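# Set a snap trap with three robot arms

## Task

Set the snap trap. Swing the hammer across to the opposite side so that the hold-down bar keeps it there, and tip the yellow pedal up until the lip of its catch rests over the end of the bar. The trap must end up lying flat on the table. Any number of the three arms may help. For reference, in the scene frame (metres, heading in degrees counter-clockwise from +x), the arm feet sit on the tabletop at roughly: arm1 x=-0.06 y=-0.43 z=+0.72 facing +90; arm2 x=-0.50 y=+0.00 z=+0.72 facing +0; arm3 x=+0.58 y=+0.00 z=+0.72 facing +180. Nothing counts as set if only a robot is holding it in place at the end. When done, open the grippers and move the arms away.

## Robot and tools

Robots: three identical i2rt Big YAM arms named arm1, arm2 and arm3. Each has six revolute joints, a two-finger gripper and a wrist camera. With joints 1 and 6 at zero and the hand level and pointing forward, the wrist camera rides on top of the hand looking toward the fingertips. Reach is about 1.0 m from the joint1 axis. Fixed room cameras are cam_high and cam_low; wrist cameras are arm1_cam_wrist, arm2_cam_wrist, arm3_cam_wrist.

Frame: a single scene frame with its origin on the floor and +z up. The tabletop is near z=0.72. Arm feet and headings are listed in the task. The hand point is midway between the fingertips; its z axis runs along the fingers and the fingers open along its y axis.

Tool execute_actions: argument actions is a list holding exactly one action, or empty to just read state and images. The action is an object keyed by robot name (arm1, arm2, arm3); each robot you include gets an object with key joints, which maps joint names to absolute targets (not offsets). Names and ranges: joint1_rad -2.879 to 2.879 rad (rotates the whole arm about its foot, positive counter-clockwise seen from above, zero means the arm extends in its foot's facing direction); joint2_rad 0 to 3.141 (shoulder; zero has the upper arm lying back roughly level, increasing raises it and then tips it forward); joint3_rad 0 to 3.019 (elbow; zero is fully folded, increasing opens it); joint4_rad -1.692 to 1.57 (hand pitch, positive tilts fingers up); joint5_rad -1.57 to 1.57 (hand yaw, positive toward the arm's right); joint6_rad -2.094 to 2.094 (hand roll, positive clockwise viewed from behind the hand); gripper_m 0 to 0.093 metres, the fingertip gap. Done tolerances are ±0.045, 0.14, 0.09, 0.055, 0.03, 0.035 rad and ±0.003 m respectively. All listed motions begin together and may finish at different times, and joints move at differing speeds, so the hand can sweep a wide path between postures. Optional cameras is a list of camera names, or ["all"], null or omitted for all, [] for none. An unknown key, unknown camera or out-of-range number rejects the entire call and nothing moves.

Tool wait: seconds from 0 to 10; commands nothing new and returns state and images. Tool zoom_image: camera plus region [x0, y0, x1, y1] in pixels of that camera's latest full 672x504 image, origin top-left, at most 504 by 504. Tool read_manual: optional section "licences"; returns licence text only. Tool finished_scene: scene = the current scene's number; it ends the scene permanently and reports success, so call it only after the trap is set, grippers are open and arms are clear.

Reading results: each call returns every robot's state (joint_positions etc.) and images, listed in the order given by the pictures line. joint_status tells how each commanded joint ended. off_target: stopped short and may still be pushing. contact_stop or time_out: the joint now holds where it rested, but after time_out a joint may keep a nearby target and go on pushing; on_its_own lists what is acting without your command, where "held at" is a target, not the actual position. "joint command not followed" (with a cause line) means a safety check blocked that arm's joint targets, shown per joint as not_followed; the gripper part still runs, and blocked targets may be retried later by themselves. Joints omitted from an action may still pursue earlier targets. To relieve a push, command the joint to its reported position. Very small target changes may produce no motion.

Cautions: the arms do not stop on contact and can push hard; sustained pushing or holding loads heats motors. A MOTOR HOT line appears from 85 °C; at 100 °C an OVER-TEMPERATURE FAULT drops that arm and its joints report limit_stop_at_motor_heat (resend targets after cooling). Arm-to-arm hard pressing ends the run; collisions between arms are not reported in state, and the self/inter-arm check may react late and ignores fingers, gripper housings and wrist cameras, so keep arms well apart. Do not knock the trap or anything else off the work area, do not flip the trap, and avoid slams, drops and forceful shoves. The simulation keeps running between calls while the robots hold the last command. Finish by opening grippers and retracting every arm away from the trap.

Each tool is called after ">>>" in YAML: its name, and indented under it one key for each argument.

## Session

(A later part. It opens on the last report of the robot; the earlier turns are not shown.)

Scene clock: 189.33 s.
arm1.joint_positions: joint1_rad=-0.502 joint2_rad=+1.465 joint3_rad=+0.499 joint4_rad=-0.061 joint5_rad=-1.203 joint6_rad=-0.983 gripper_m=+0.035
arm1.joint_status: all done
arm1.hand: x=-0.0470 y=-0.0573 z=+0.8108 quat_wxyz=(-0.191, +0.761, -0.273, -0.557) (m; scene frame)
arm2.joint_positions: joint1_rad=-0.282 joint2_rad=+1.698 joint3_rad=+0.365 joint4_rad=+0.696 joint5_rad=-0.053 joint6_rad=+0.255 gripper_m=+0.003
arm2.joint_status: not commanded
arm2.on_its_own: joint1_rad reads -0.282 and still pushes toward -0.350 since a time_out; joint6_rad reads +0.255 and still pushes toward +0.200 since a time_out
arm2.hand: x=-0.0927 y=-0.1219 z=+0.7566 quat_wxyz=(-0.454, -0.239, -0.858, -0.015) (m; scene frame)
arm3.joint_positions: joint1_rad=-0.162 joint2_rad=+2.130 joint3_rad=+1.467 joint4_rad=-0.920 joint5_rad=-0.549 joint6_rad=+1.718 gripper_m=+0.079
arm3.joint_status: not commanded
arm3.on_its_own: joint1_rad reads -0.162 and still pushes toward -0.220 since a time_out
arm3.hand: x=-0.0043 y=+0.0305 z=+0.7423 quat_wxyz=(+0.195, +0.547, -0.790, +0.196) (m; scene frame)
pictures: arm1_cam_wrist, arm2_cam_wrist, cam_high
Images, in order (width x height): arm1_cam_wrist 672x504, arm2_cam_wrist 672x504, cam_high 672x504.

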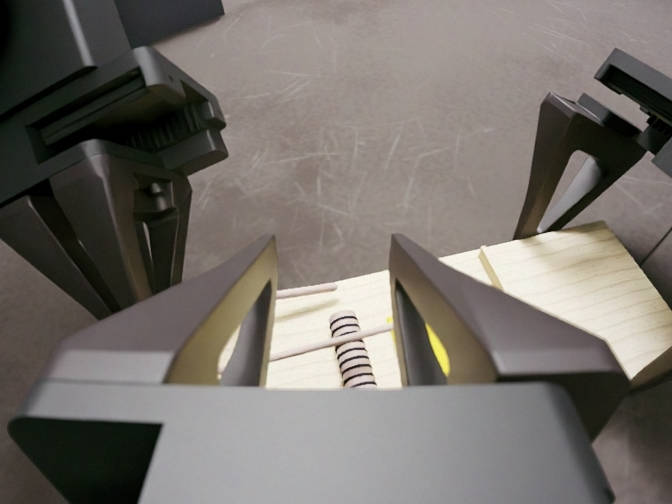

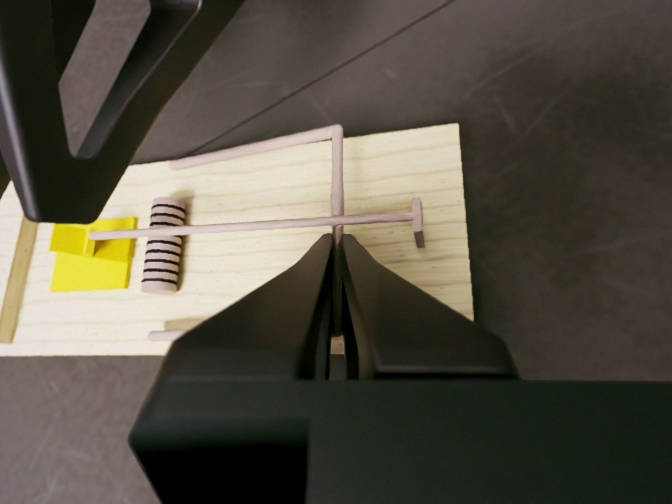

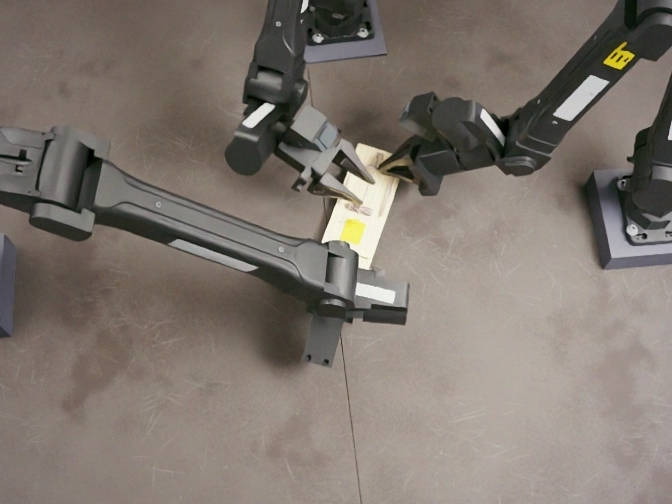

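>>> execute_actions:
  actions:
    - {"arm1":{"joints":{"gripper_m":0.04,"joint1_rad":-0.45,"joint5_rad":-0.95,"joint4_rad":0.08,"joint6_rad":-0.85}}}
  cameras: ["arm2_cam_wrist","cam_high","arm1_cam_wrist"]

Scene clock: 190.57 s.
arm1.joint_positions: joint1_rad=-0.454 joint2_rad=+1.465 joint3_rad=+0.499 joint4_rad=+0.055 joint5_rad=-0.954 joint6_rad=-0.868 gripper_m=+0.040
arm1.joint_status: all done
arm1.hand: x=-0.0313 y=-0.0328 z=+0.7899 quat_wxyz=(-0.226, +0.788, -0.326, -0.471) (m; scene frame)
arm2.joint_positions: joint1_rad=-0.282 joint2_rad=+1.698 joint3_rad=+0.365 joint4_rad=+0.696 joint5_rad=-0.053 joint6_rad=+0.255 gripper_m=+0.003
arm2.joint_status: not commanded
arm2.on_its_own: joint1_rad reads -0.282 and still pushes toward -0.350 since a time_out; joint6_rad reads +0.255 and still pushes toward +0.200 since a time_out
arm2.hand: x=-0.0927 y=-0.1219 z=+0.7566 quat_wxyz=(-0.454, -0.239, -0.858, -0.015) (m; scene frame)
arm3.joint_positions: joint1_rad=-0.162 joint2_rad=+2.130 joint3_rad=+1.467 joint4_rad=-0.920 joint5_rad=-0.549 joint6_rad=+1.718 gripper_m=+0.079
arm3.joint_status: not commanded
arm3.on_its_own: joint1_rad reads -0.162 and still pushes toward -0.220 since a time_out
arm3.hand: x=-0.0043 y=+0.0305 z=+0.7423 quat_wxyz=(+0.195, +0.547, -0.790, +0.196) (m; scene frame)
pictures: arm1_cam_wrist, arm2_cam_wrist, cam_high
Images, in order (width x height): arm1_cam_wrist 672x504, arm2_cam_wrist 672x504, cam_high 672x504.

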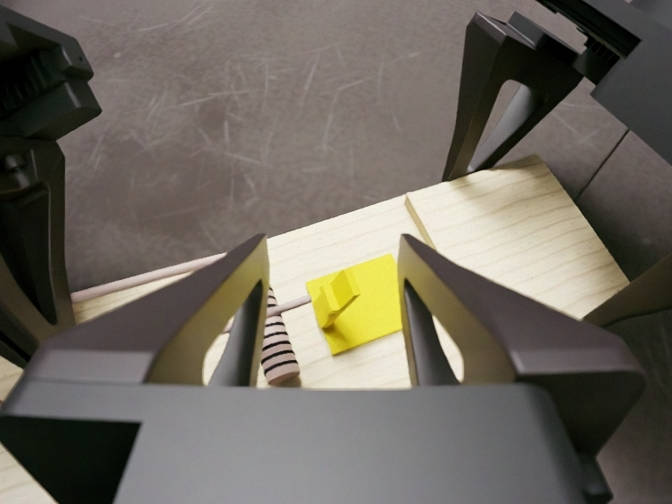

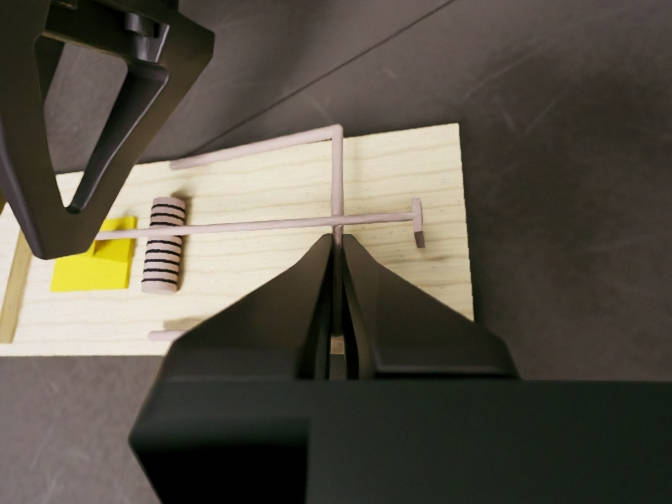

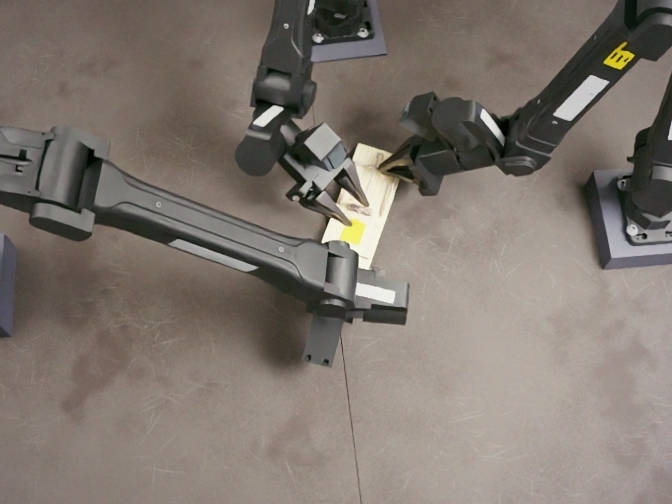

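Good. Lower ~1.5 cm, with right finger rolled lower.

>>> execute_actions:
  actions:
    - {"arm1":{"joints":{"joint1_rad":-0.43,"joint2_rad":1.54,"joint4_rad":0.13,"joint6_rad":-0.7}}}
  cameras: ["arm2_cam_wrist","arm1_cam_wrist"]

Scene clock: 191.80 s.
arm1.joint_positions: joint1_rad=-0.438 joint2_rad=+1.536 joint3_rad=+0.499 joint4_rad=+0.105 joint5_rad=-0.954 joint6_rad=-0.718 gripper_m=+0.040
arm1.joint_status: all done
arm1.hand: x=-0.0374 y=-0.0310 z=+0.7703 quat_wxyz=(-0.177, +0.765, -0.383, -0.487) (m; scene frame)
arm2.joint_positions: joint1_rad=-0.282 joint2_rad=+1.701 joint3_rad=+0.366 joint4_rad=+0.696 joint5_rad=-0.053 joint6_rad=+0.254 gripper_m=+0.003
arm2.joint_status: not commanded
arm2.on_its_own: joint1_rad reads -0.282 and still pushes toward -0.350 since a time_out; joint6_rad reads +0.254 and still pushes toward +0.200 since a time_out
arm2.hand: x=-0.0927 y=-0.1218 z=+0.7556 quat_wxyz=(-0.453, -0.239, -0.859, -0.015) (m; scene frame)
arm3.joint_positions: joint1_rad=-0.162 joint2_rad=+2.130 joint3_rad=+1.467 joint4_rad=-0.920 joint5_rad=-0.549 joint6_rad=+1.718 gripper_m=+0.079
arm3.joint_status: not commanded
arm3.on_its_own: joint1_rad reads -0.162 and still pushes toward -0.220 since a time_out
arm3.hand: x=-0.0043 y=+0.0305 z=+0.7423 quat_wxyz=(+0.195, +0.547, -0.790, +0.196) (m; scene frame)
pictures: arm1_cam_wrist, arm2_cam_wrist
Images, in order (width x height): arm1_cam_wrist 672x504, arm2_cam_wrist 672x504.

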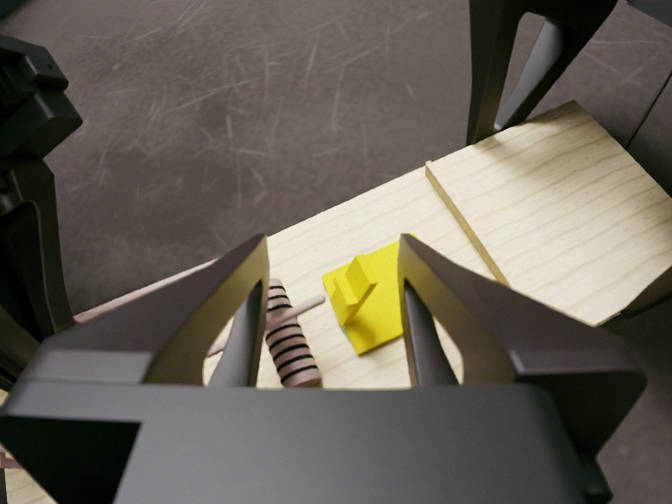

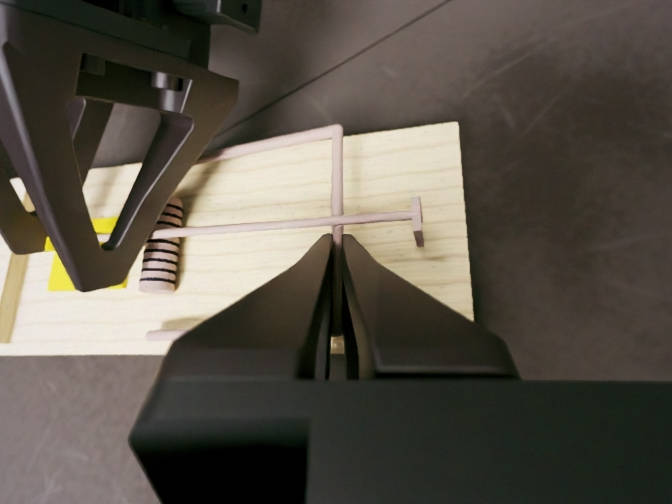

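Pressing. Close partly.

>>> execute_actions:
  actions:
    - {"arm1":{"joints":{"gripper_m":0.018}}}
  cameras: ["arm1_cam_wrist"]

>>> zoom_image:
  camera: "arm1_cam_wrist"
  region: [260,210,420,390]

Scene clock: 192.40 s.
arm1.joint_positions: joint1_rad=-0.438 joint2_rad=+1.536 joint3_rad=+0.499 joint4_rad=+0.105 joint5_rad=-0.954 joint6_rad=-0.717 gripper_m=+0.018
arm1.joint_status: all done
arm1.hand: x=-0.0374 y=-0.0310 z=+0.7703 quat_wxyz=(-0.177, +0.764, -0.384, -0.487) (m; scene frame)
arm2.joint_positions: joint1_rad=-0.282 joint2_rad=+1.702 joint3_rad=+0.366 joint4_rad=+0.696 joint5_rad=-0.053 joint6_rad=+0.254 gripper_m=+0.003
arm2.joint_status: not commanded
arm2.on_its_own: joint1_rad reads -0.282 and still pushes toward -0.350 since a time_out; joint6_rad reads +0.254 and still pushes toward +0.200 since a time_out
arm2.hand: x=-0.0928 y=-0.1218 z=+0.7554 quat_wxyz=(-0.453, -0.239, -0.859, -0.014) (m; scene frame)
arm3.joint_positions: joint1_rad=-0.162 joint2_rad=+2.130 joint3_rad=+1.467 joint4_rad=-0.920 joint5_rad=-0.549 joint6_rad=+1.718 gripper_m=+0.079
arm3.joint_status: not commanded
arm3.on_its_own: joint1_rad reads -0.162 and still pushes toward -0.220 since a time_out
arm3.hand: x=-0.0043 y=+0.0305 z=+0.7423 quat_wxyz=(+0.195, +0.547, -0.790, +0.196) (m; scene frame)
pictures: arm1_cam_wrist
Images, in order (width x height): arm1_cam_wrist 672x504.

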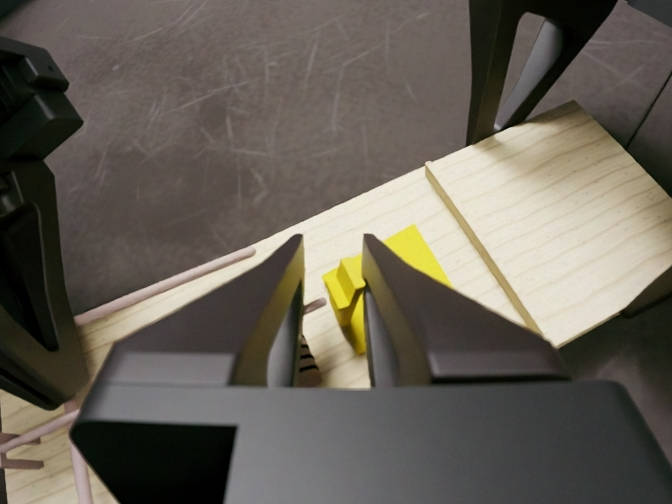

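Region (260, 210, 420, 390) of arm1_cam_wrist's 672x504 image, scaled by 2.800, with more detail than that image has.

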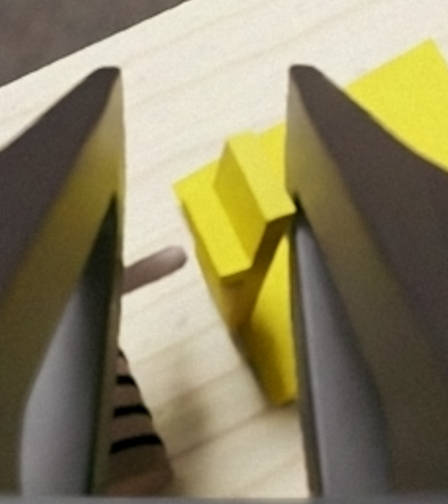

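Pedal tipping. Shift hand back along -u.

>>> execute_actions:
  actions:
    - {"arm1":{"joints":{"joint5_rad":-1.01,"joint2_rad":1.56,"gripper_m":0.016}}}
  cameras: ["arm1_cam_wrist"]

>>> zoom_image:
  camera: "arm1_cam_wrist"
  region: [260,210,420,390]

Scene clock: 193.20 s.
arm1.joint_positions: joint1_rad=-0.438 joint2_rad=+1.548 joint3_rad=+0.503 joint4_rad=+0.112 joint5_rad=-0.992 joint6_rad=-0.717 gripper_m=+0.016
arm1.joint_status: all done
arm1.hand: x=-0.0415 y=-0.0312 z=+0.7721 quat_wxyz=(-0.169, +0.760, -0.375, -0.503) (m; scene frame)
arm2.joint_positions: joint1_rad=-0.282 joint2_rad=+1.702 joint3_rad=+0.366 joint4_rad=+0.696 joint5_rad=-0.053 joint6_rad=+0.254 gripper_m=+0.003
arm2.joint_status: not commanded
arm2.on_its_own: joint1_rad reads -0.282 and still pushes toward -0.350 since a time_out; joint6_rad reads +0.254 and still pushes toward +0.200 since a time_out
arm2.hand: x=-0.0929 y=-0.1218 z=+0.7553 quat_wxyz=(-0.453, -0.239, -0.859, -0.014) (m; scene frame)
arm3.joint_positions: joint1_rad=-0.162 joint2_rad=+2.130 joint3_rad=+1.467 joint4_rad=-0.920 joint5_rad=-0.549 joint6_rad=+1.718 gripper_m=+0.079
arm3.joint_status: not commanded
arm3.on_its_own: joint1_rad reads -0.162 and still pushes toward -0.220 since a time_out
arm3.hand: x=-0.0043 y=+0.0305 z=+0.7423 quat_wxyz=(+0.195, +0.547, -0.790, +0.196) (m; scene frame)
pictures: arm1_cam_wrist
Images, in order (width x height): arm1_cam_wrist 672x504.

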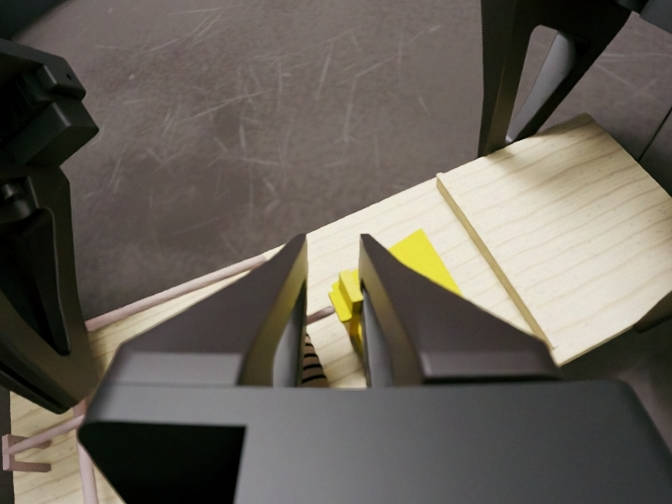

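Region (260, 210, 420, 390) of arm1_cam_wrist's 672x504 image, scaled by 2.800, with more detail than that image has.

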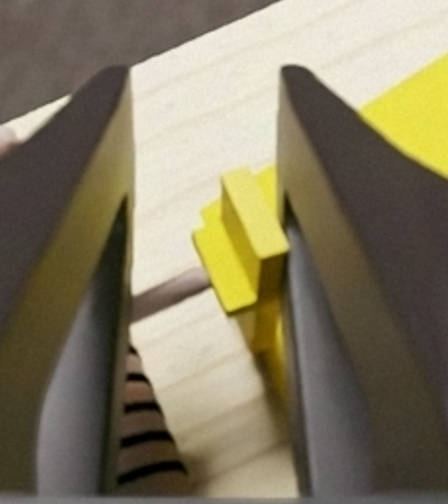

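A bit more (q4 down pulls back).

>>> execute_actions:
  actions:
    - {"arm1":{"joints":{"joint4_rad":0.06,"gripper_m":0.014}}}
  cameras: ["arm1_cam_wrist"]

>>> zoom_image:
  camera: "arm1_cam_wrist"
  region: [260,210,420,390]

Scene clock: 194.03 s.
arm1.joint_positions: joint1_rad=-0.439 joint2_rad=+1.550 joint3_rad=+0.511 joint4_rad=+0.087 joint5_rad=-0.993 joint6_rad=-0.717 gripper_m=+0.014
arm1.joint_status: all done
arm1.hand: x=-0.0408 y=-0.0306 z=+0.7718 quat_wxyz=(-0.162, +0.760, -0.380, -0.502) (m; scene frame)
arm2.joint_positions: joint1_rad=-0.282 joint2_rad=+1.702 joint3_rad=+0.366 joint4_rad=+0.696 joint5_rad=-0.053 joint6_rad=+0.254 gripper_m=+0.003
arm2.joint_status: not commanded
arm2.on_its_own: joint1_rad reads -0.282 and still pushes toward -0.350 since a time_out; joint6_rad reads +0.254 and still pushes toward +0.200 since a time_out
arm2.hand: x=-0.0929 y=-0.1218 z=+0.7553 quat_wxyz=(-0.453, -0.239, -0.859, -0.014) (m; scene frame)
arm3.joint_positions: joint1_rad=-0.162 joint2_rad=+2.130 joint3_rad=+1.467 joint4_rad=-0.920 joint5_rad=-0.549 joint6_rad=+1.718 gripper_m=+0.079
arm3.joint_status: not commanded
arm3.on_its_own: joint1_rad reads -0.162 and still pushes toward -0.220 since a time_out
arm3.hand: x=-0.0043 y=+0.0305 z=+0.7423 quat_wxyz=(+0.195, +0.547, -0.790, +0.196) (m; scene frame)
pictures: arm1_cam_wrist
Images, in order (width x height): arm1_cam_wrist 672x504.

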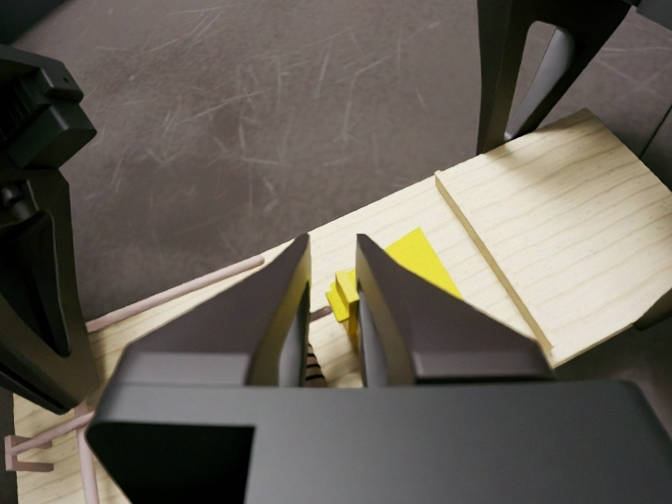

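Region (260, 210, 420, 390) of arm1_cam_wrist's 672x504 image, scaled by 2.800, with more detail than that image has.

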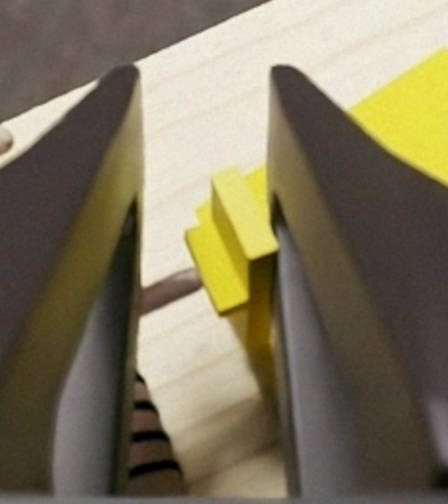

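>>> execute_actions:
  actions:
    - {"arm1":{"joints":{"joint3_rad":0.47,"joint2_rad":1.53,"gripper_m":0.011}}}
  cameras: ["arm1_cam_wrist"]

>>> zoom_image:
  camera: "arm1_cam_wrist"
  region: [260,210,420,390]

Scene clock: 194.83 s.
arm1.joint_positions: joint1_rad=-0.441 joint2_rad=+1.546 joint3_rad=+0.508 joint4_rad=+0.087 joint5_rad=-0.989 joint6_rad=-0.717 gripper_m=+0.011
arm1.joint_status: all done
arm1.hand: x=-0.0404 y=-0.0318 z=+0.7716 quat_wxyz=(-0.163, +0.760, -0.381, -0.501) (m; scene frame)
arm2.joint_positions: joint1_rad=-0.283 joint2_rad=+1.702 joint3_rad=+0.367 joint4_rad=+0.696 joint5_rad=-0.053 joint6_rad=+0.252 gripper_m=+0.003
arm2.joint_status: not commanded
arm2.on_its_own: joint1_rad reads -0.283 and still pushes toward -0.350 since a time_out; joint6_rad reads +0.252 and still pushes toward +0.200 since a time_out
arm2.hand: x=-0.0929 y=-0.1226 z=+0.7554 quat_wxyz=(-0.453, -0.239, -0.859, -0.014) (m; scene frame)
arm3.joint_positions: joint1_rad=-0.161 joint2_rad=+2.130 joint3_rad=+1.467 joint4_rad=-0.920 joint5_rad=-0.549 joint6_rad=+1.719 gripper_m=+0.079
arm3.joint_status: not commanded
arm3.on_its_own: joint1_rad reads -0.161 and still pushes toward -0.220 since a time_out
arm3.hand: x=-0.0043 y=+0.0300 z=+0.7421 quat_wxyz=(+0.194, +0.548, -0.790, +0.196) (m; scene frame)
pictures: arm1_cam_wrist
Images, in order (width x height): arm1_cam_wrist 672x504.

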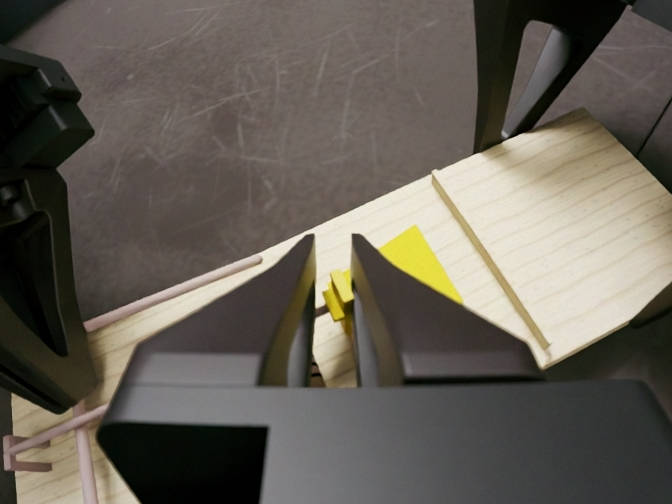

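Region (260, 210, 420, 390) of arm1_cam_wrist's 672x504 image, scaled by 2.800, with more detail than that image has.

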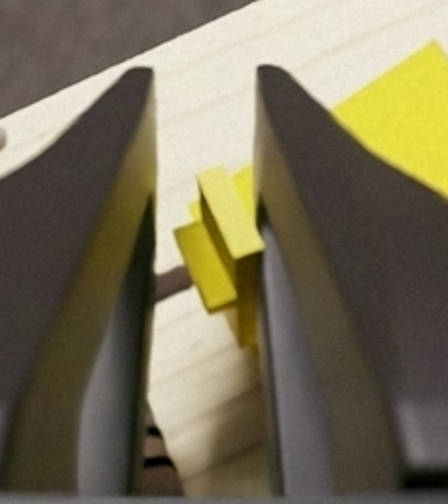

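>>> execute_actions:
  actions:
    - {"arm2":{"joints":{"gripper_m":0.02,"joint1_rad":-0.29,"joint2_rad":1.69,"joint6_rad":0.25}},"arm3":{"joints":{"joint1_rad":-0.165}}}
  cameras: ["arm2_cam_wrist"]

>>> execute_actions:
  actions:
    - {"arm1":{"joints":{"joint2_rad":1.49,"joint4_rad":0.06,"joint6_rad":-0.55}}}
  cameras: ["arm1_cam_wrist"]

>>> zoom_image:
  camera: "arm1_cam_wrist"
  region: [260,210,420,390]

Scene clock: 195.70 s.
arm1.joint_positions: joint1_rad=-0.441 joint2_rad=+1.543 joint3_rad=+0.503 joint4_rad=+0.087 joint5_rad=-0.989 joint6_rad=-0.717 gripper_m=+0.011
arm1.joint_status: not commanded
arm1.hand: x=-0.0410 y=-0.0334 z=+0.7714 quat_wxyz=(-0.163, +0.760, -0.381, -0.501) (m; scene frame)
arm2.joint_positions: joint1_rad=-0.285 joint2_rad=+1.697 joint3_rad=+0.367 joint4_rad=+0.690 joint5_rad=-0.011 joint6_rad=+0.249 gripper_m=+0.020
arm2.joint_status: all done
arm2.hand: x=-0.0952 y=-0.1301 z=+0.7558 quat_wxyz=(-0.452, -0.248, -0.857, +0.006) (m; scene frame)
arm3.joint_positions: joint1_rad=-0.153 joint2_rad=+2.130 joint3_rad=+1.467 joint4_rad=-0.919 joint5_rad=-0.539 joint6_rad=+1.724 gripper_m=+0.079
arm3.joint_status: all done
arm3.hand: x=-0.0045 y=+0.0267 z=+0.7412 quat_wxyz=(+0.190, +0.550, -0.790, +0.193) (m; scene frame)
pictures: arm2_cam_wrist
Images, in order (width x height): arm2_cam_wrist 672x504.

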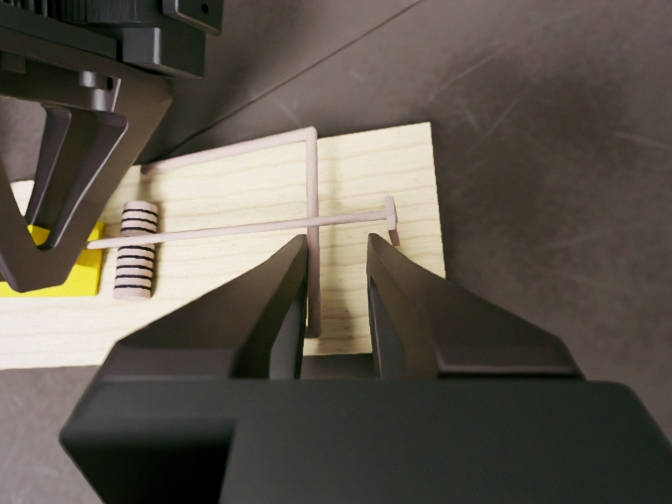

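Scene clock: 196.80 s.
arm1.joint_positions: joint1_rad=-0.439 joint2_rad=+1.490 joint3_rad=+0.486 joint4_rad=+0.083 joint5_rad=-1.012 joint6_rad=-0.567 gripper_m=+0.011
arm1.joint_status: all done
arm1.hand: x=-0.0461 y=-0.0384 z=+0.7868 quat_wxyz=(-0.133, +0.729, -0.423, -0.522) (m; scene frame)
arm2.joint_positions: joint1_rad=-0.285 joint2_rad=+1.688 joint3_rad=+0.367 joint4_rad=+0.690 joint5_rad=-0.011 joint6_rad=+0.249 gripper_m=+0.020
arm2.joint_status: not commanded
arm2.hand: x=-0.0939 y=-0.1306 z=+0.7595 quat_wxyz=(-0.456, -0.247, -0.855, +0.007) (m; scene frame)
arm3.joint_positions: joint1_rad=-0.151 joint2_rad=+2.130 joint3_rad=+1.467 joint4_rad=-0.918 joint5_rad=-0.537 joint6_rad=+1.722 gripper_m=+0.079
arm3.joint_status: not commanded
arm3.hand: x=-0.0046 y=+0.0261 z=+0.7411 quat_wxyz=(+0.189, +0.551, -0.789, +0.193) (m; scene frame)
pictures: arm1_cam_wrist
Images, in order (width x height): arm1_cam_wrist 672x504.

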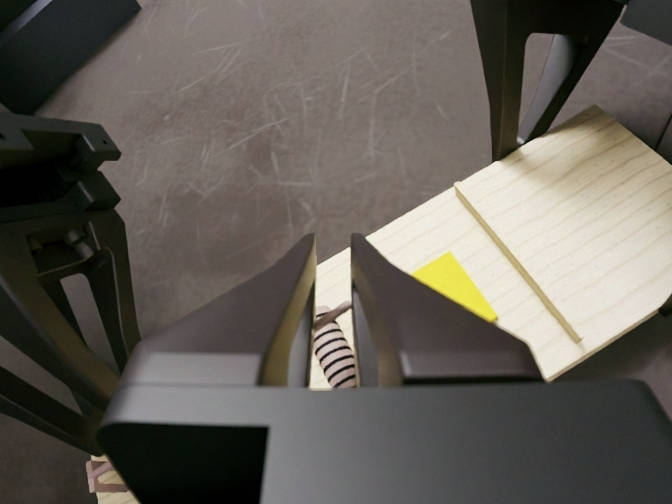

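Region (260, 210, 420, 390) of arm1_cam_wrist's 672x504 image, scaled by 2.800, with more detail than that image has.

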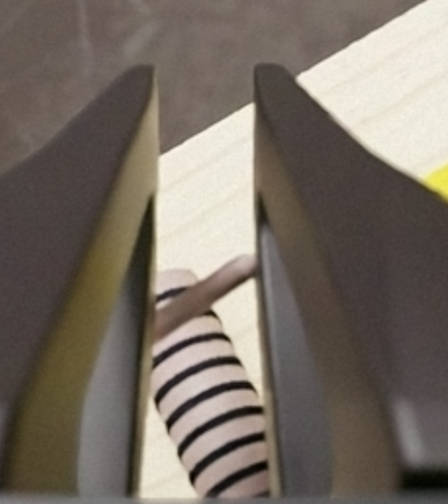

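>>> execute_actions:
  actions:
    - {"arm1":{"joints":{"joint2_rad":1.44,"joint3_rad":0.46}},"arm2":{"joints":{"joint1_rad":-0.265}}}
  cameras: ["arm1_cam_wrist","arm2_cam_wrist"]

Scene clock: 197.60 s.
arm1.joint_positions: joint1_rad=-0.438 joint2_rad=+1.439 joint3_rad=+0.472 joint4_rad=+0.080 joint5_rad=-1.013 joint6_rad=-0.565 gripper_m=+0.011
arm1.joint_status: all done
arm1.hand: x=-0.0479 y=-0.0415 z=+0.7995 quat_wxyz=(-0.147, +0.730, -0.414, -0.524) (m; scene frame)
arm2.joint_positions: joint1_rad=-0.276 joint2_rad=+1.682 joint3_rad=+0.367 joint4_rad=+0.690 joint5_rad=-0.003 joint6_rad=+0.249 gripper_m=+0.020
arm2.joint_status: all done
arm2.hand: x=-0.0923 y=-0.1283 z=+0.7620 quat_wxyz=(-0.459, -0.244, -0.854, +0.008) (m; scene frame)
arm3.joint_positions: joint1_rad=-0.151 joint2_rad=+2.130 joint3_rad=+1.467 joint4_rad=-0.918 joint5_rad=-0.537 joint6_rad=+1.722 gripper_m=+0.079
arm3.joint_status: not commanded
arm3.hand: x=-0.0046 y=+0.0261 z=+0.7411 quat_wxyz=(+0.189, +0.551, -0.789, +0.193) (m; scene frame)
pictures: arm1_cam_wrist, arm2_cam_wrist
Images, in order (width x height): arm1_cam_wrist 672x504, arm2_cam_wrist 672x504.

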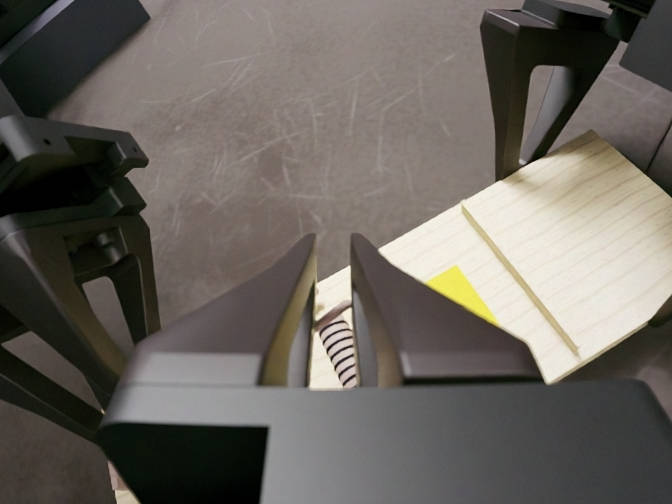

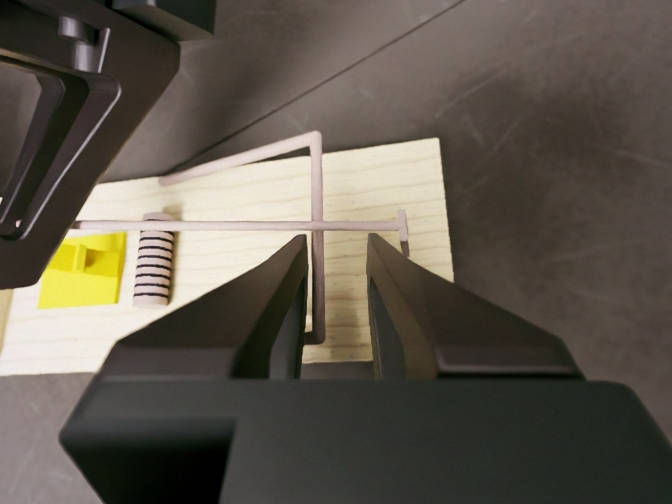

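>>> execute_actions:
  actions:
    - {"arm1":{"joints":{"joint2_rad":1.55,"joint1_rad":-0.46}},"arm2":{"joints":{"joint1_rad":-0.3}}}
  cameras: ["arm1_cam_wrist","arm2_cam_wrist"]

Scene clock: 198.60 s.
arm1.joint_positions: joint1_rad=-0.453 joint2_rad=+1.520 joint3_rad=+0.485 joint4_rad=+0.080 joint5_rad=-1.018 joint6_rad=-0.561 gripper_m=+0.011
arm1.joint_status: all done
arm1.hand: x=-0.0427 y=-0.0418 z=+0.7765 quat_wxyz=(-0.120, +0.722, -0.438, -0.522) (m; scene frame)
arm2.joint_positions: joint1_rad=-0.283 joint2_rad=+1.682 joint3_rad=+0.363 joint4_rad=+0.683 joint5_rad=-0.005 joint6_rad=+0.249 gripper_m=+0.020
arm2.joint_status: all done
arm2.hand: x=-0.0957 y=-0.1303 z=+0.7597 quat_wxyz=(-0.454, -0.248, -0.856, +0.008) (m; scene frame)
arm3.joint_positions: joint1_rad=-0.151 joint2_rad=+2.130 joint3_rad=+1.467 joint4_rad=-0.918 joint5_rad=-0.537 joint6_rad=+1.722 gripper_m=+0.079
arm3.joint_status: not commanded
arm3.hand: x=-0.0046 y=+0.0261 z=+0.7410 quat_wxyz=(+0.189, +0.551, -0.789, +0.192) (m; scene frame)
pictures: arm1_cam_wrist, arm2_cam_wrist
Images, in order (width x height): arm1_cam_wrist 672x504, arm2_cam_wrist 672x504.

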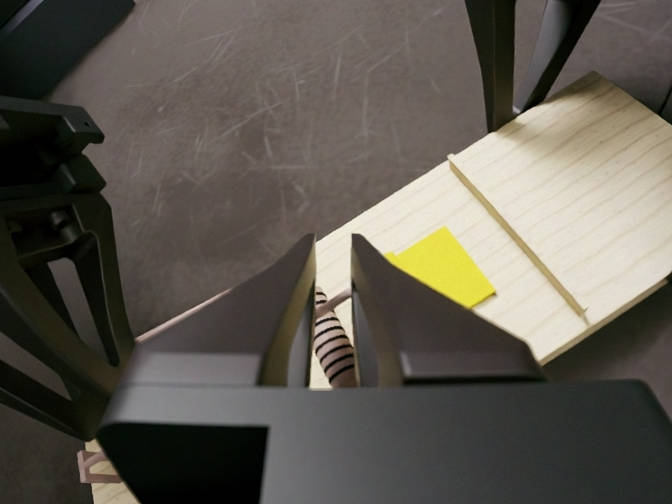

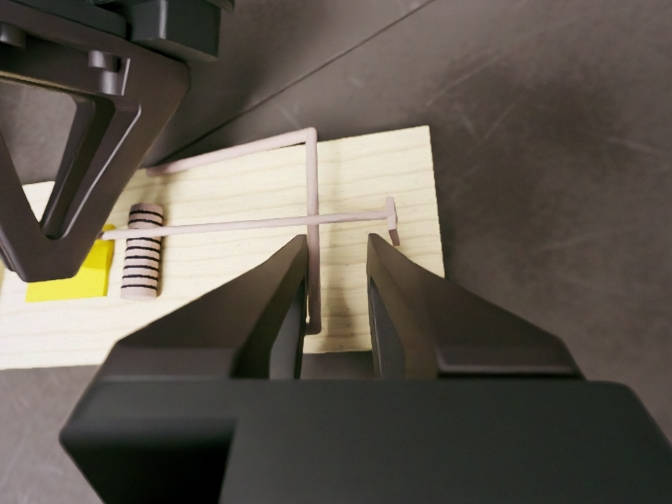

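>>> execute_actions:
  actions:
    - {"arm1":{"joints":{"joint2_rad":1.49,"joint3_rad":0.38,"joint4_rad":0.13,"joint6_rad":-0.9,"gripper_m":0.0}}}
  cameras: ["arm1_cam_wrist","arm2_cam_wrist"]

Scene clock: 200.17 s.
arm1.joint_positions: joint1_rad=-0.466 joint2_rad=+1.481 joint3_rad=+0.396 joint4_rad=+0.120 joint5_rad=-1.022 joint6_rad=-0.882 gripper_m=+0.001
arm1.joint_status: all done
arm1.hand: x=-0.0522 y=-0.0717 z=+0.7684 quat_wxyz=(-0.200, +0.780, -0.323, -0.496) (m; scene frame)
arm2.joint_positions: joint1_rad=-0.285 joint2_rad=+1.682 joint3_rad=+0.362 joint4_rad=+0.683 joint5_rad=-0.005 joint6_rad=+0.249 gripper_m=+0.020
arm2.joint_status: not commanded
arm2.hand: x=-0.0968 y=-0.1310 z=+0.7592 quat_wxyz=(-0.454, -0.249, -0.856, +0.009) (m; scene frame)
arm3.joint_positions: joint1_rad=-0.151 joint2_rad=+2.130 joint3_rad=+1.467 joint4_rad=-0.918 joint5_rad=-0.537 joint6_rad=+1.718 gripper_m=+0.079
arm3.joint_status: not commanded
arm3.hand: x=-0.0046 y=+0.0261 z=+0.7410 quat_wxyz=(+0.190, +0.553, -0.788, +0.192) (m; scene frame)
pictures: arm1_cam_wrist, arm2_cam_wrist
Images, in order (width x height): arm1_cam_wrist 672x504, arm2_cam_wrist 672x504.

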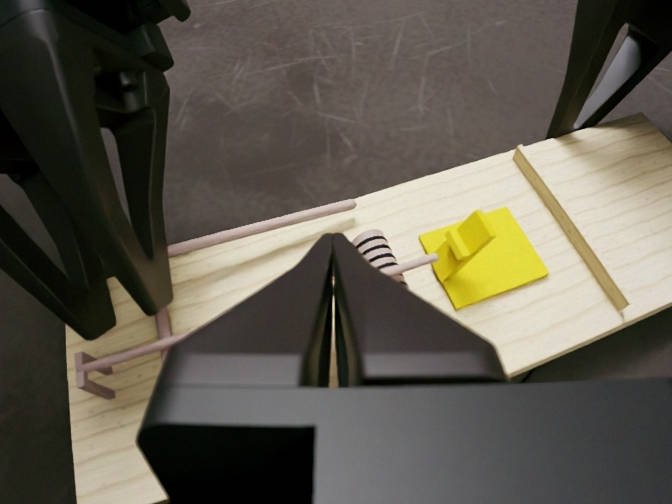

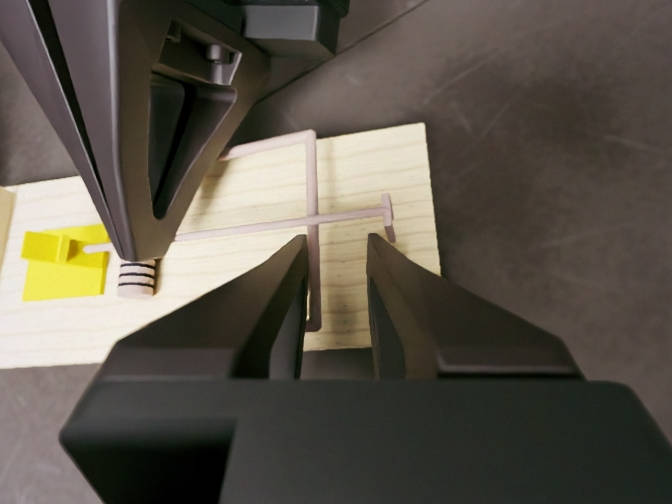

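>>> execute_actions:
  actions:
    - {"arm2":{"joints":{"joint2_rad":1.3,"joint3_rad":0.27,"joint4_rad":0.39}}}
  cameras: []

>>> execute_actions:
  actions:
    - {"arm2":{"joints":{"joint1_rad":0.02,"gripper_m":0,"joint6_rad":0.3}}}
  cameras: []

>>> execute_actions:
  actions:
    - {"arm2":{"joints":{"joint2_rad":1.53,"joint3_rad":0.47,"joint4_rad":0.48}}}

Scene clock: 201.67 s.
arm1.joint_positions: joint1_rad=-0.466 joint2_rad=+1.481 joint3_rad=+0.396 joint4_rad=+0.120 joint5_rad=-1.022 joint6_rad=-0.883 gripper_m=+0.001
arm1.joint_status: not commanded
arm1.hand: x=-0.0522 y=-0.0717 z=+0.7684 quat_wxyz=(-0.201, +0.781, -0.323, -0.496) (m; scene frame)
arm2.joint_positions: joint1_rad=-0.289 joint2_rad=+1.301 joint3_rad=+0.256 joint4_rad=+0.402 joint5_rad=-0.003 joint6_rad=+0.249 gripper_m=+0.020
arm2.joint_status: all done
arm2.hand: x=-0.1447 y=-0.1178 z=+0.8113 quat_wxyz=(-0.451, -0.251, -0.857, +0.011) (m; scene frame)
arm3.joint_positions: joint1_rad=-0.151 joint2_rad=+2.130 joint3_rad=+1.467 joint4_rad=-0.918 joint5_rad=-0.536 joint6_rad=+1.718 gripper_m=+0.079
arm3.joint_status: not commanded
arm3.hand: x=-0.0046 y=+0.0262 z=+0.7410 quat_wxyz=(+0.190, +0.553, -0.788, +0.192) (m; scene frame)
pictures: none
No camera images: the call's "cameras" was empty. Leave "cameras" out to get every camera's image.

Scene clock: 202.63 s.
arm1.joint_positions: joint1_rad=-0.466 joint2_rad=+1.481 joint3_rad=+0.396 joint4_rad=+0.120 joint5_rad=-1.022 joint6_rad=-0.883 gripper_m=+0.001
arm1.joint_status: not commanded
arm1.hand: x=-0.0522 y=-0.0717 z=+0.7684 quat_wxyz=(-0.201, +0.781, -0.323, -0.496) (m; scene frame)
arm2.joint_positions: joint1_rad=+0.015 joint2_rad=+1.301 joint3_rad=+0.256 joint4_rad=+0.402 joint5_rad=+0.000 joint6_rad=+0.283 gripper_m=+0.001
arm2.joint_status: all done
arm2.hand: x=-0.1258 y=-0.0064 z=+0.8121 quat_wxyz=(-0.447, -0.134, -0.882, -0.062) (m; scene frame)
arm3.joint_positions: joint1_rad=-0.151 joint2_rad=+2.130 joint3_rad=+1.467 joint4_rad=-0.918 joint5_rad=-0.536 joint6_rad=+1.718 gripper_m=+0.079
arm3.joint_status: not commanded
arm3.hand: x=-0.0046 y=+0.0262 z=+0.7410 quat_wxyz=(+0.190, +0.553, -0.788, +0.192) (m; scene frame)
pictures: none
No camera images: the call's "cameras" was empty. Leave "cameras" out to get every camera's image.

Scene clock: 203.70 s.
arm1.joint_positions: joint1_rad=-0.466 joint2_rad=+1.481 joint3_rad=+0.396 joint4_rad=+0.120 joint5_rad=-1.022 joint6_rad=-0.883 gripper_m=+0.001
arm1.joint_status: not commanded
arm1.hand: x=-0.0522 y=-0.0717 z=+0.7684 quat_wxyz=(-0.201, +0.781, -0.323, -0.496) (m; scene frame)
arm2.joint_positions: joint1_rad=+0.015 joint2_rad=+1.528 joint3_rad=+0.453 joint4_rad=+0.461 joint5_rad=+0.000 joint6_rad=+0.283 gripper_m=+0.001
arm2.joint_status: all done
arm2.hand: x=-0.0443 y=-0.0076 z=+0.8116 quat_wxyz=(-0.460, -0.133, -0.875, -0.064) (m; scene frame)
arm3.joint_positions: joint1_rad=-0.151 joint2_rad=+2.130 joint3_rad=+1.467 joint4_rad=-0.918 joint5_rad=-0.536 joint6_rad=+1.718 gripper_m=+0.079
arm3.joint_status: not commanded
arm3.hand: x=-0.0046 y=+0.0262 z=+0.7410 quat_wxyz=(+0.190, +0.553, -0.788, +0.192) (m; scene frame)
pictures: arm1_cam_wrist, arm2_cam_wrist, arm3_cam_wrist, cam_high, cam_low
Images, in order (width x height): arm1_cam_wrist 672x504, arm2_cam_wrist 672x504, arm3_cam_wrist 672x504, cam_high 672x504, cam_low 672x504.

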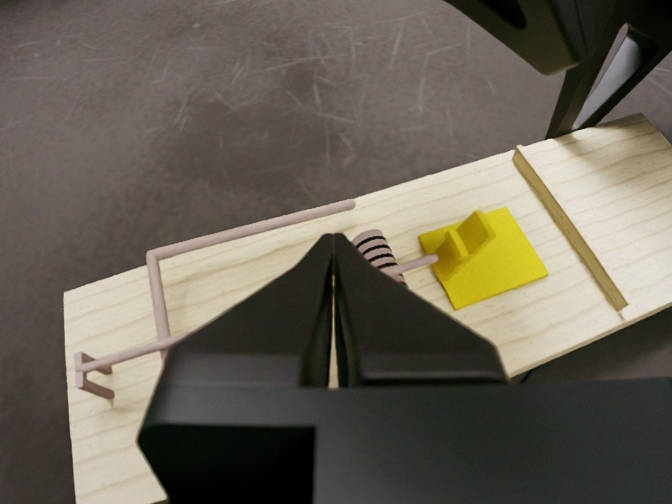

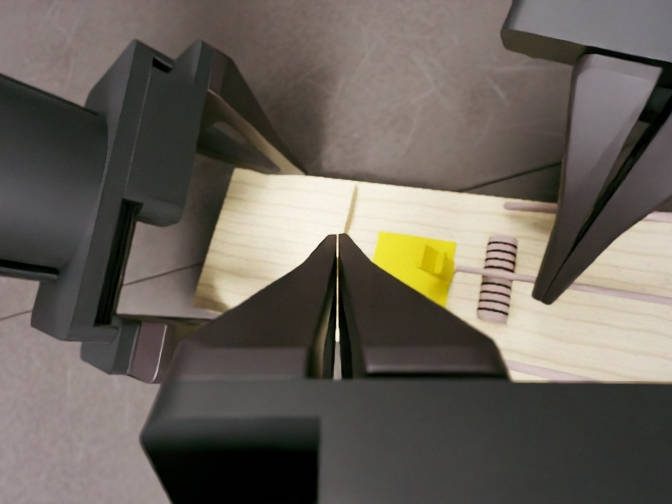

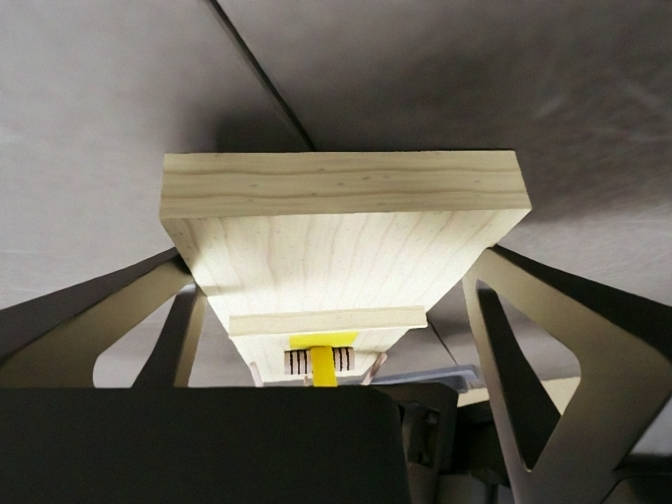

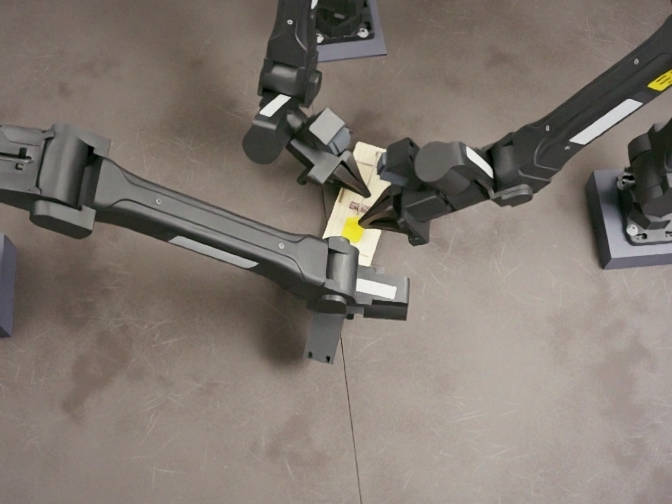

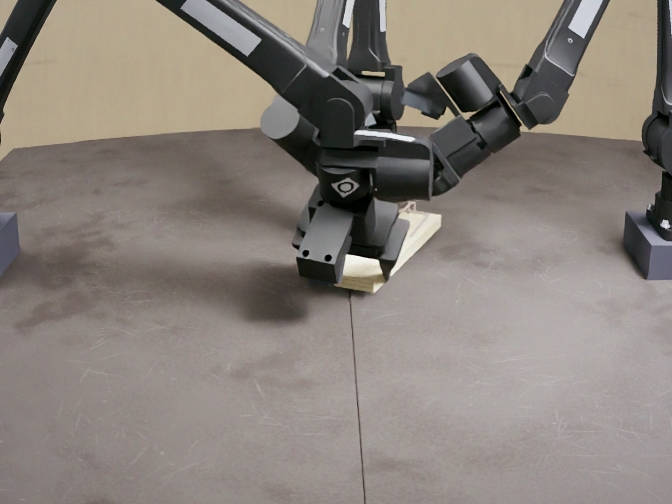

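>>> execute_actions:
  actions:
    - {"arm2":{"joints":{"joint1_rad":-0.005,"joint2_rad":1.66,"joint3_rad":0.51,"joint4_rad":0.54}}}
  cameras: ["arm1_cam_wrist","arm2_cam_wrist"]

>>> execute_actions:
  actions:
    - {"arm2":{"joints":{"joint1_rad":-0.045}}}
  cameras: ["arm1_cam_wrist","arm2_cam_wrist"]

Scene clock: 204.73 s.
arm1.joint_positions: joint1_rad=-0.466 joint2_rad=+1.481 joint3_rad=+0.396 joint4_rad=+0.120 joint5_rad=-1.022 joint6_rad=-0.883 gripper_m=+0.001
arm1.joint_status: not commanded
arm1.hand: x=-0.0522 y=-0.0717 z=+0.7684 quat_wxyz=(-0.201, +0.781, -0.323, -0.496) (m; scene frame)
arm2.joint_positions: joint1_rad=+0.005 joint2_rad=+1.665 joint3_rad=+0.485 joint4_rad=+0.517 joint5_rad=+0.000 joint6_rad=+0.283 gripper_m=+0.001
arm2.joint_status: all done
arm2.hand: x=-0.0358 y=-0.0122 z=+0.7740 quat_wxyz=(-0.439, -0.139, -0.886, -0.059) (m; scene frame)
arm3.joint_positions: joint1_rad=-0.151 joint2_rad=+2.130 joint3_rad=+1.467 joint4_rad=-0.918 joint5_rad=-0.536 joint6_rad=+1.718 gripper_m=+0.079
arm3.joint_status: not commanded
arm3.hand: x=-0.0046 y=+0.0262 z=+0.7410 quat_wxyz=(+0.190, +0.553, -0.788, +0.192) (m; scene frame)
pictures: arm1_cam_wrist, arm2_cam_wrist
Images, in order (width x height): arm1_cam_wrist 672x504, arm2_cam_wrist 672x504.

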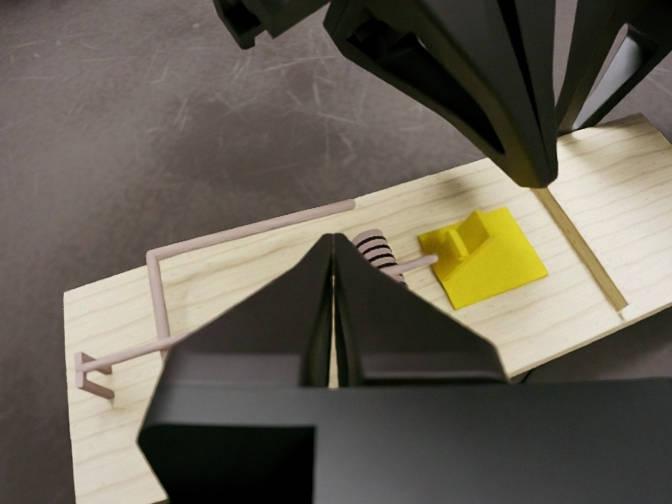

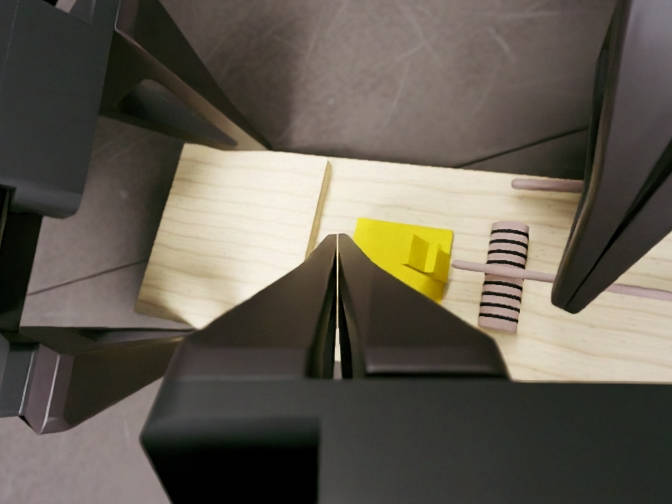

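Scene clock: 205.37 s.
arm1.joint_positions: joint1_rad=-0.466 joint2_rad=+1.481 joint3_rad=+0.396 joint4_rad=+0.120 joint5_rad=-1.022 joint6_rad=-0.883 gripper_m=+0.001
arm1.joint_status: not commanded
arm1.hand: x=-0.0522 y=-0.0717 z=+0.7684 quat_wxyz=(-0.201, +0.781, -0.323, -0.496) (m; scene frame)
arm2.joint_positions: joint1_rad=-0.041 joint2_rad=+1.665 joint3_rad=+0.485 joint4_rad=+0.517 joint5_rad=+0.000 joint6_rad=+0.283 gripper_m=+0.001
arm2.joint_status: all done
arm2.hand: x=-0.0368 y=-0.0332 z=+0.7739 quat_wxyz=(-0.440, -0.159, -0.882, -0.050) (m; scene frame)
arm3.joint_positions: joint1_rad=-0.151 joint2_rad=+2.130 joint3_rad=+1.467 joint4_rad=-0.918 joint5_rad=-0.536 joint6_rad=+1.718 gripper_m=+0.079
arm3.joint_status: not commanded
arm3.hand: x=-0.0046 y=+0.0262 z=+0.7410 quat_wxyz=(+0.190, +0.553, -0.788, +0.192) (m; scene frame)
pictures: arm1_cam_wrist, arm2_cam_wrist
Images, in order (width x height): arm1_cam_wrist 672x504, arm2_cam_wrist 672x504.

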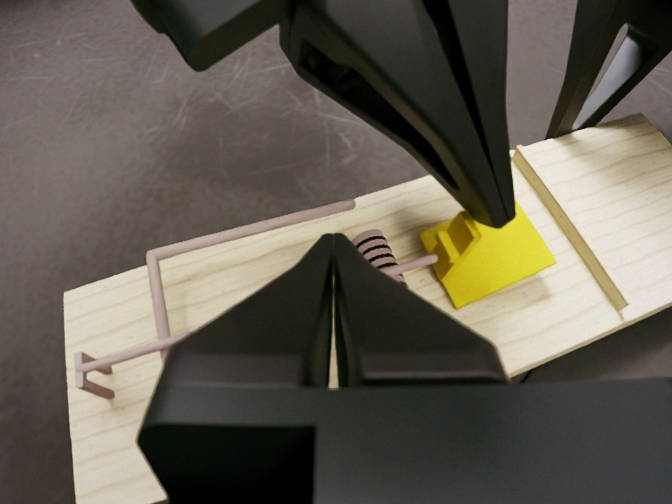

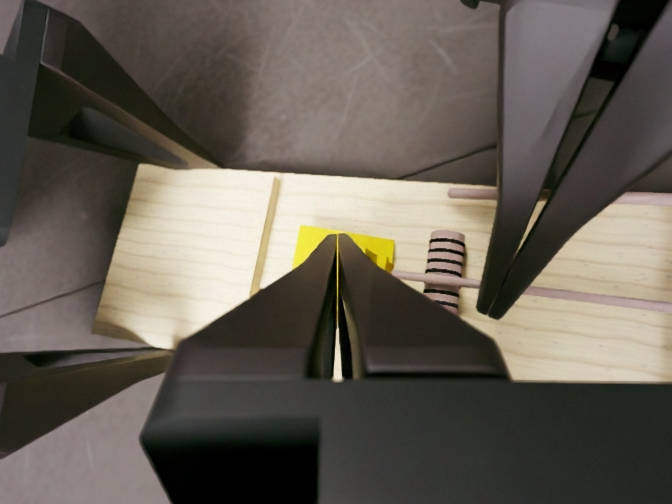

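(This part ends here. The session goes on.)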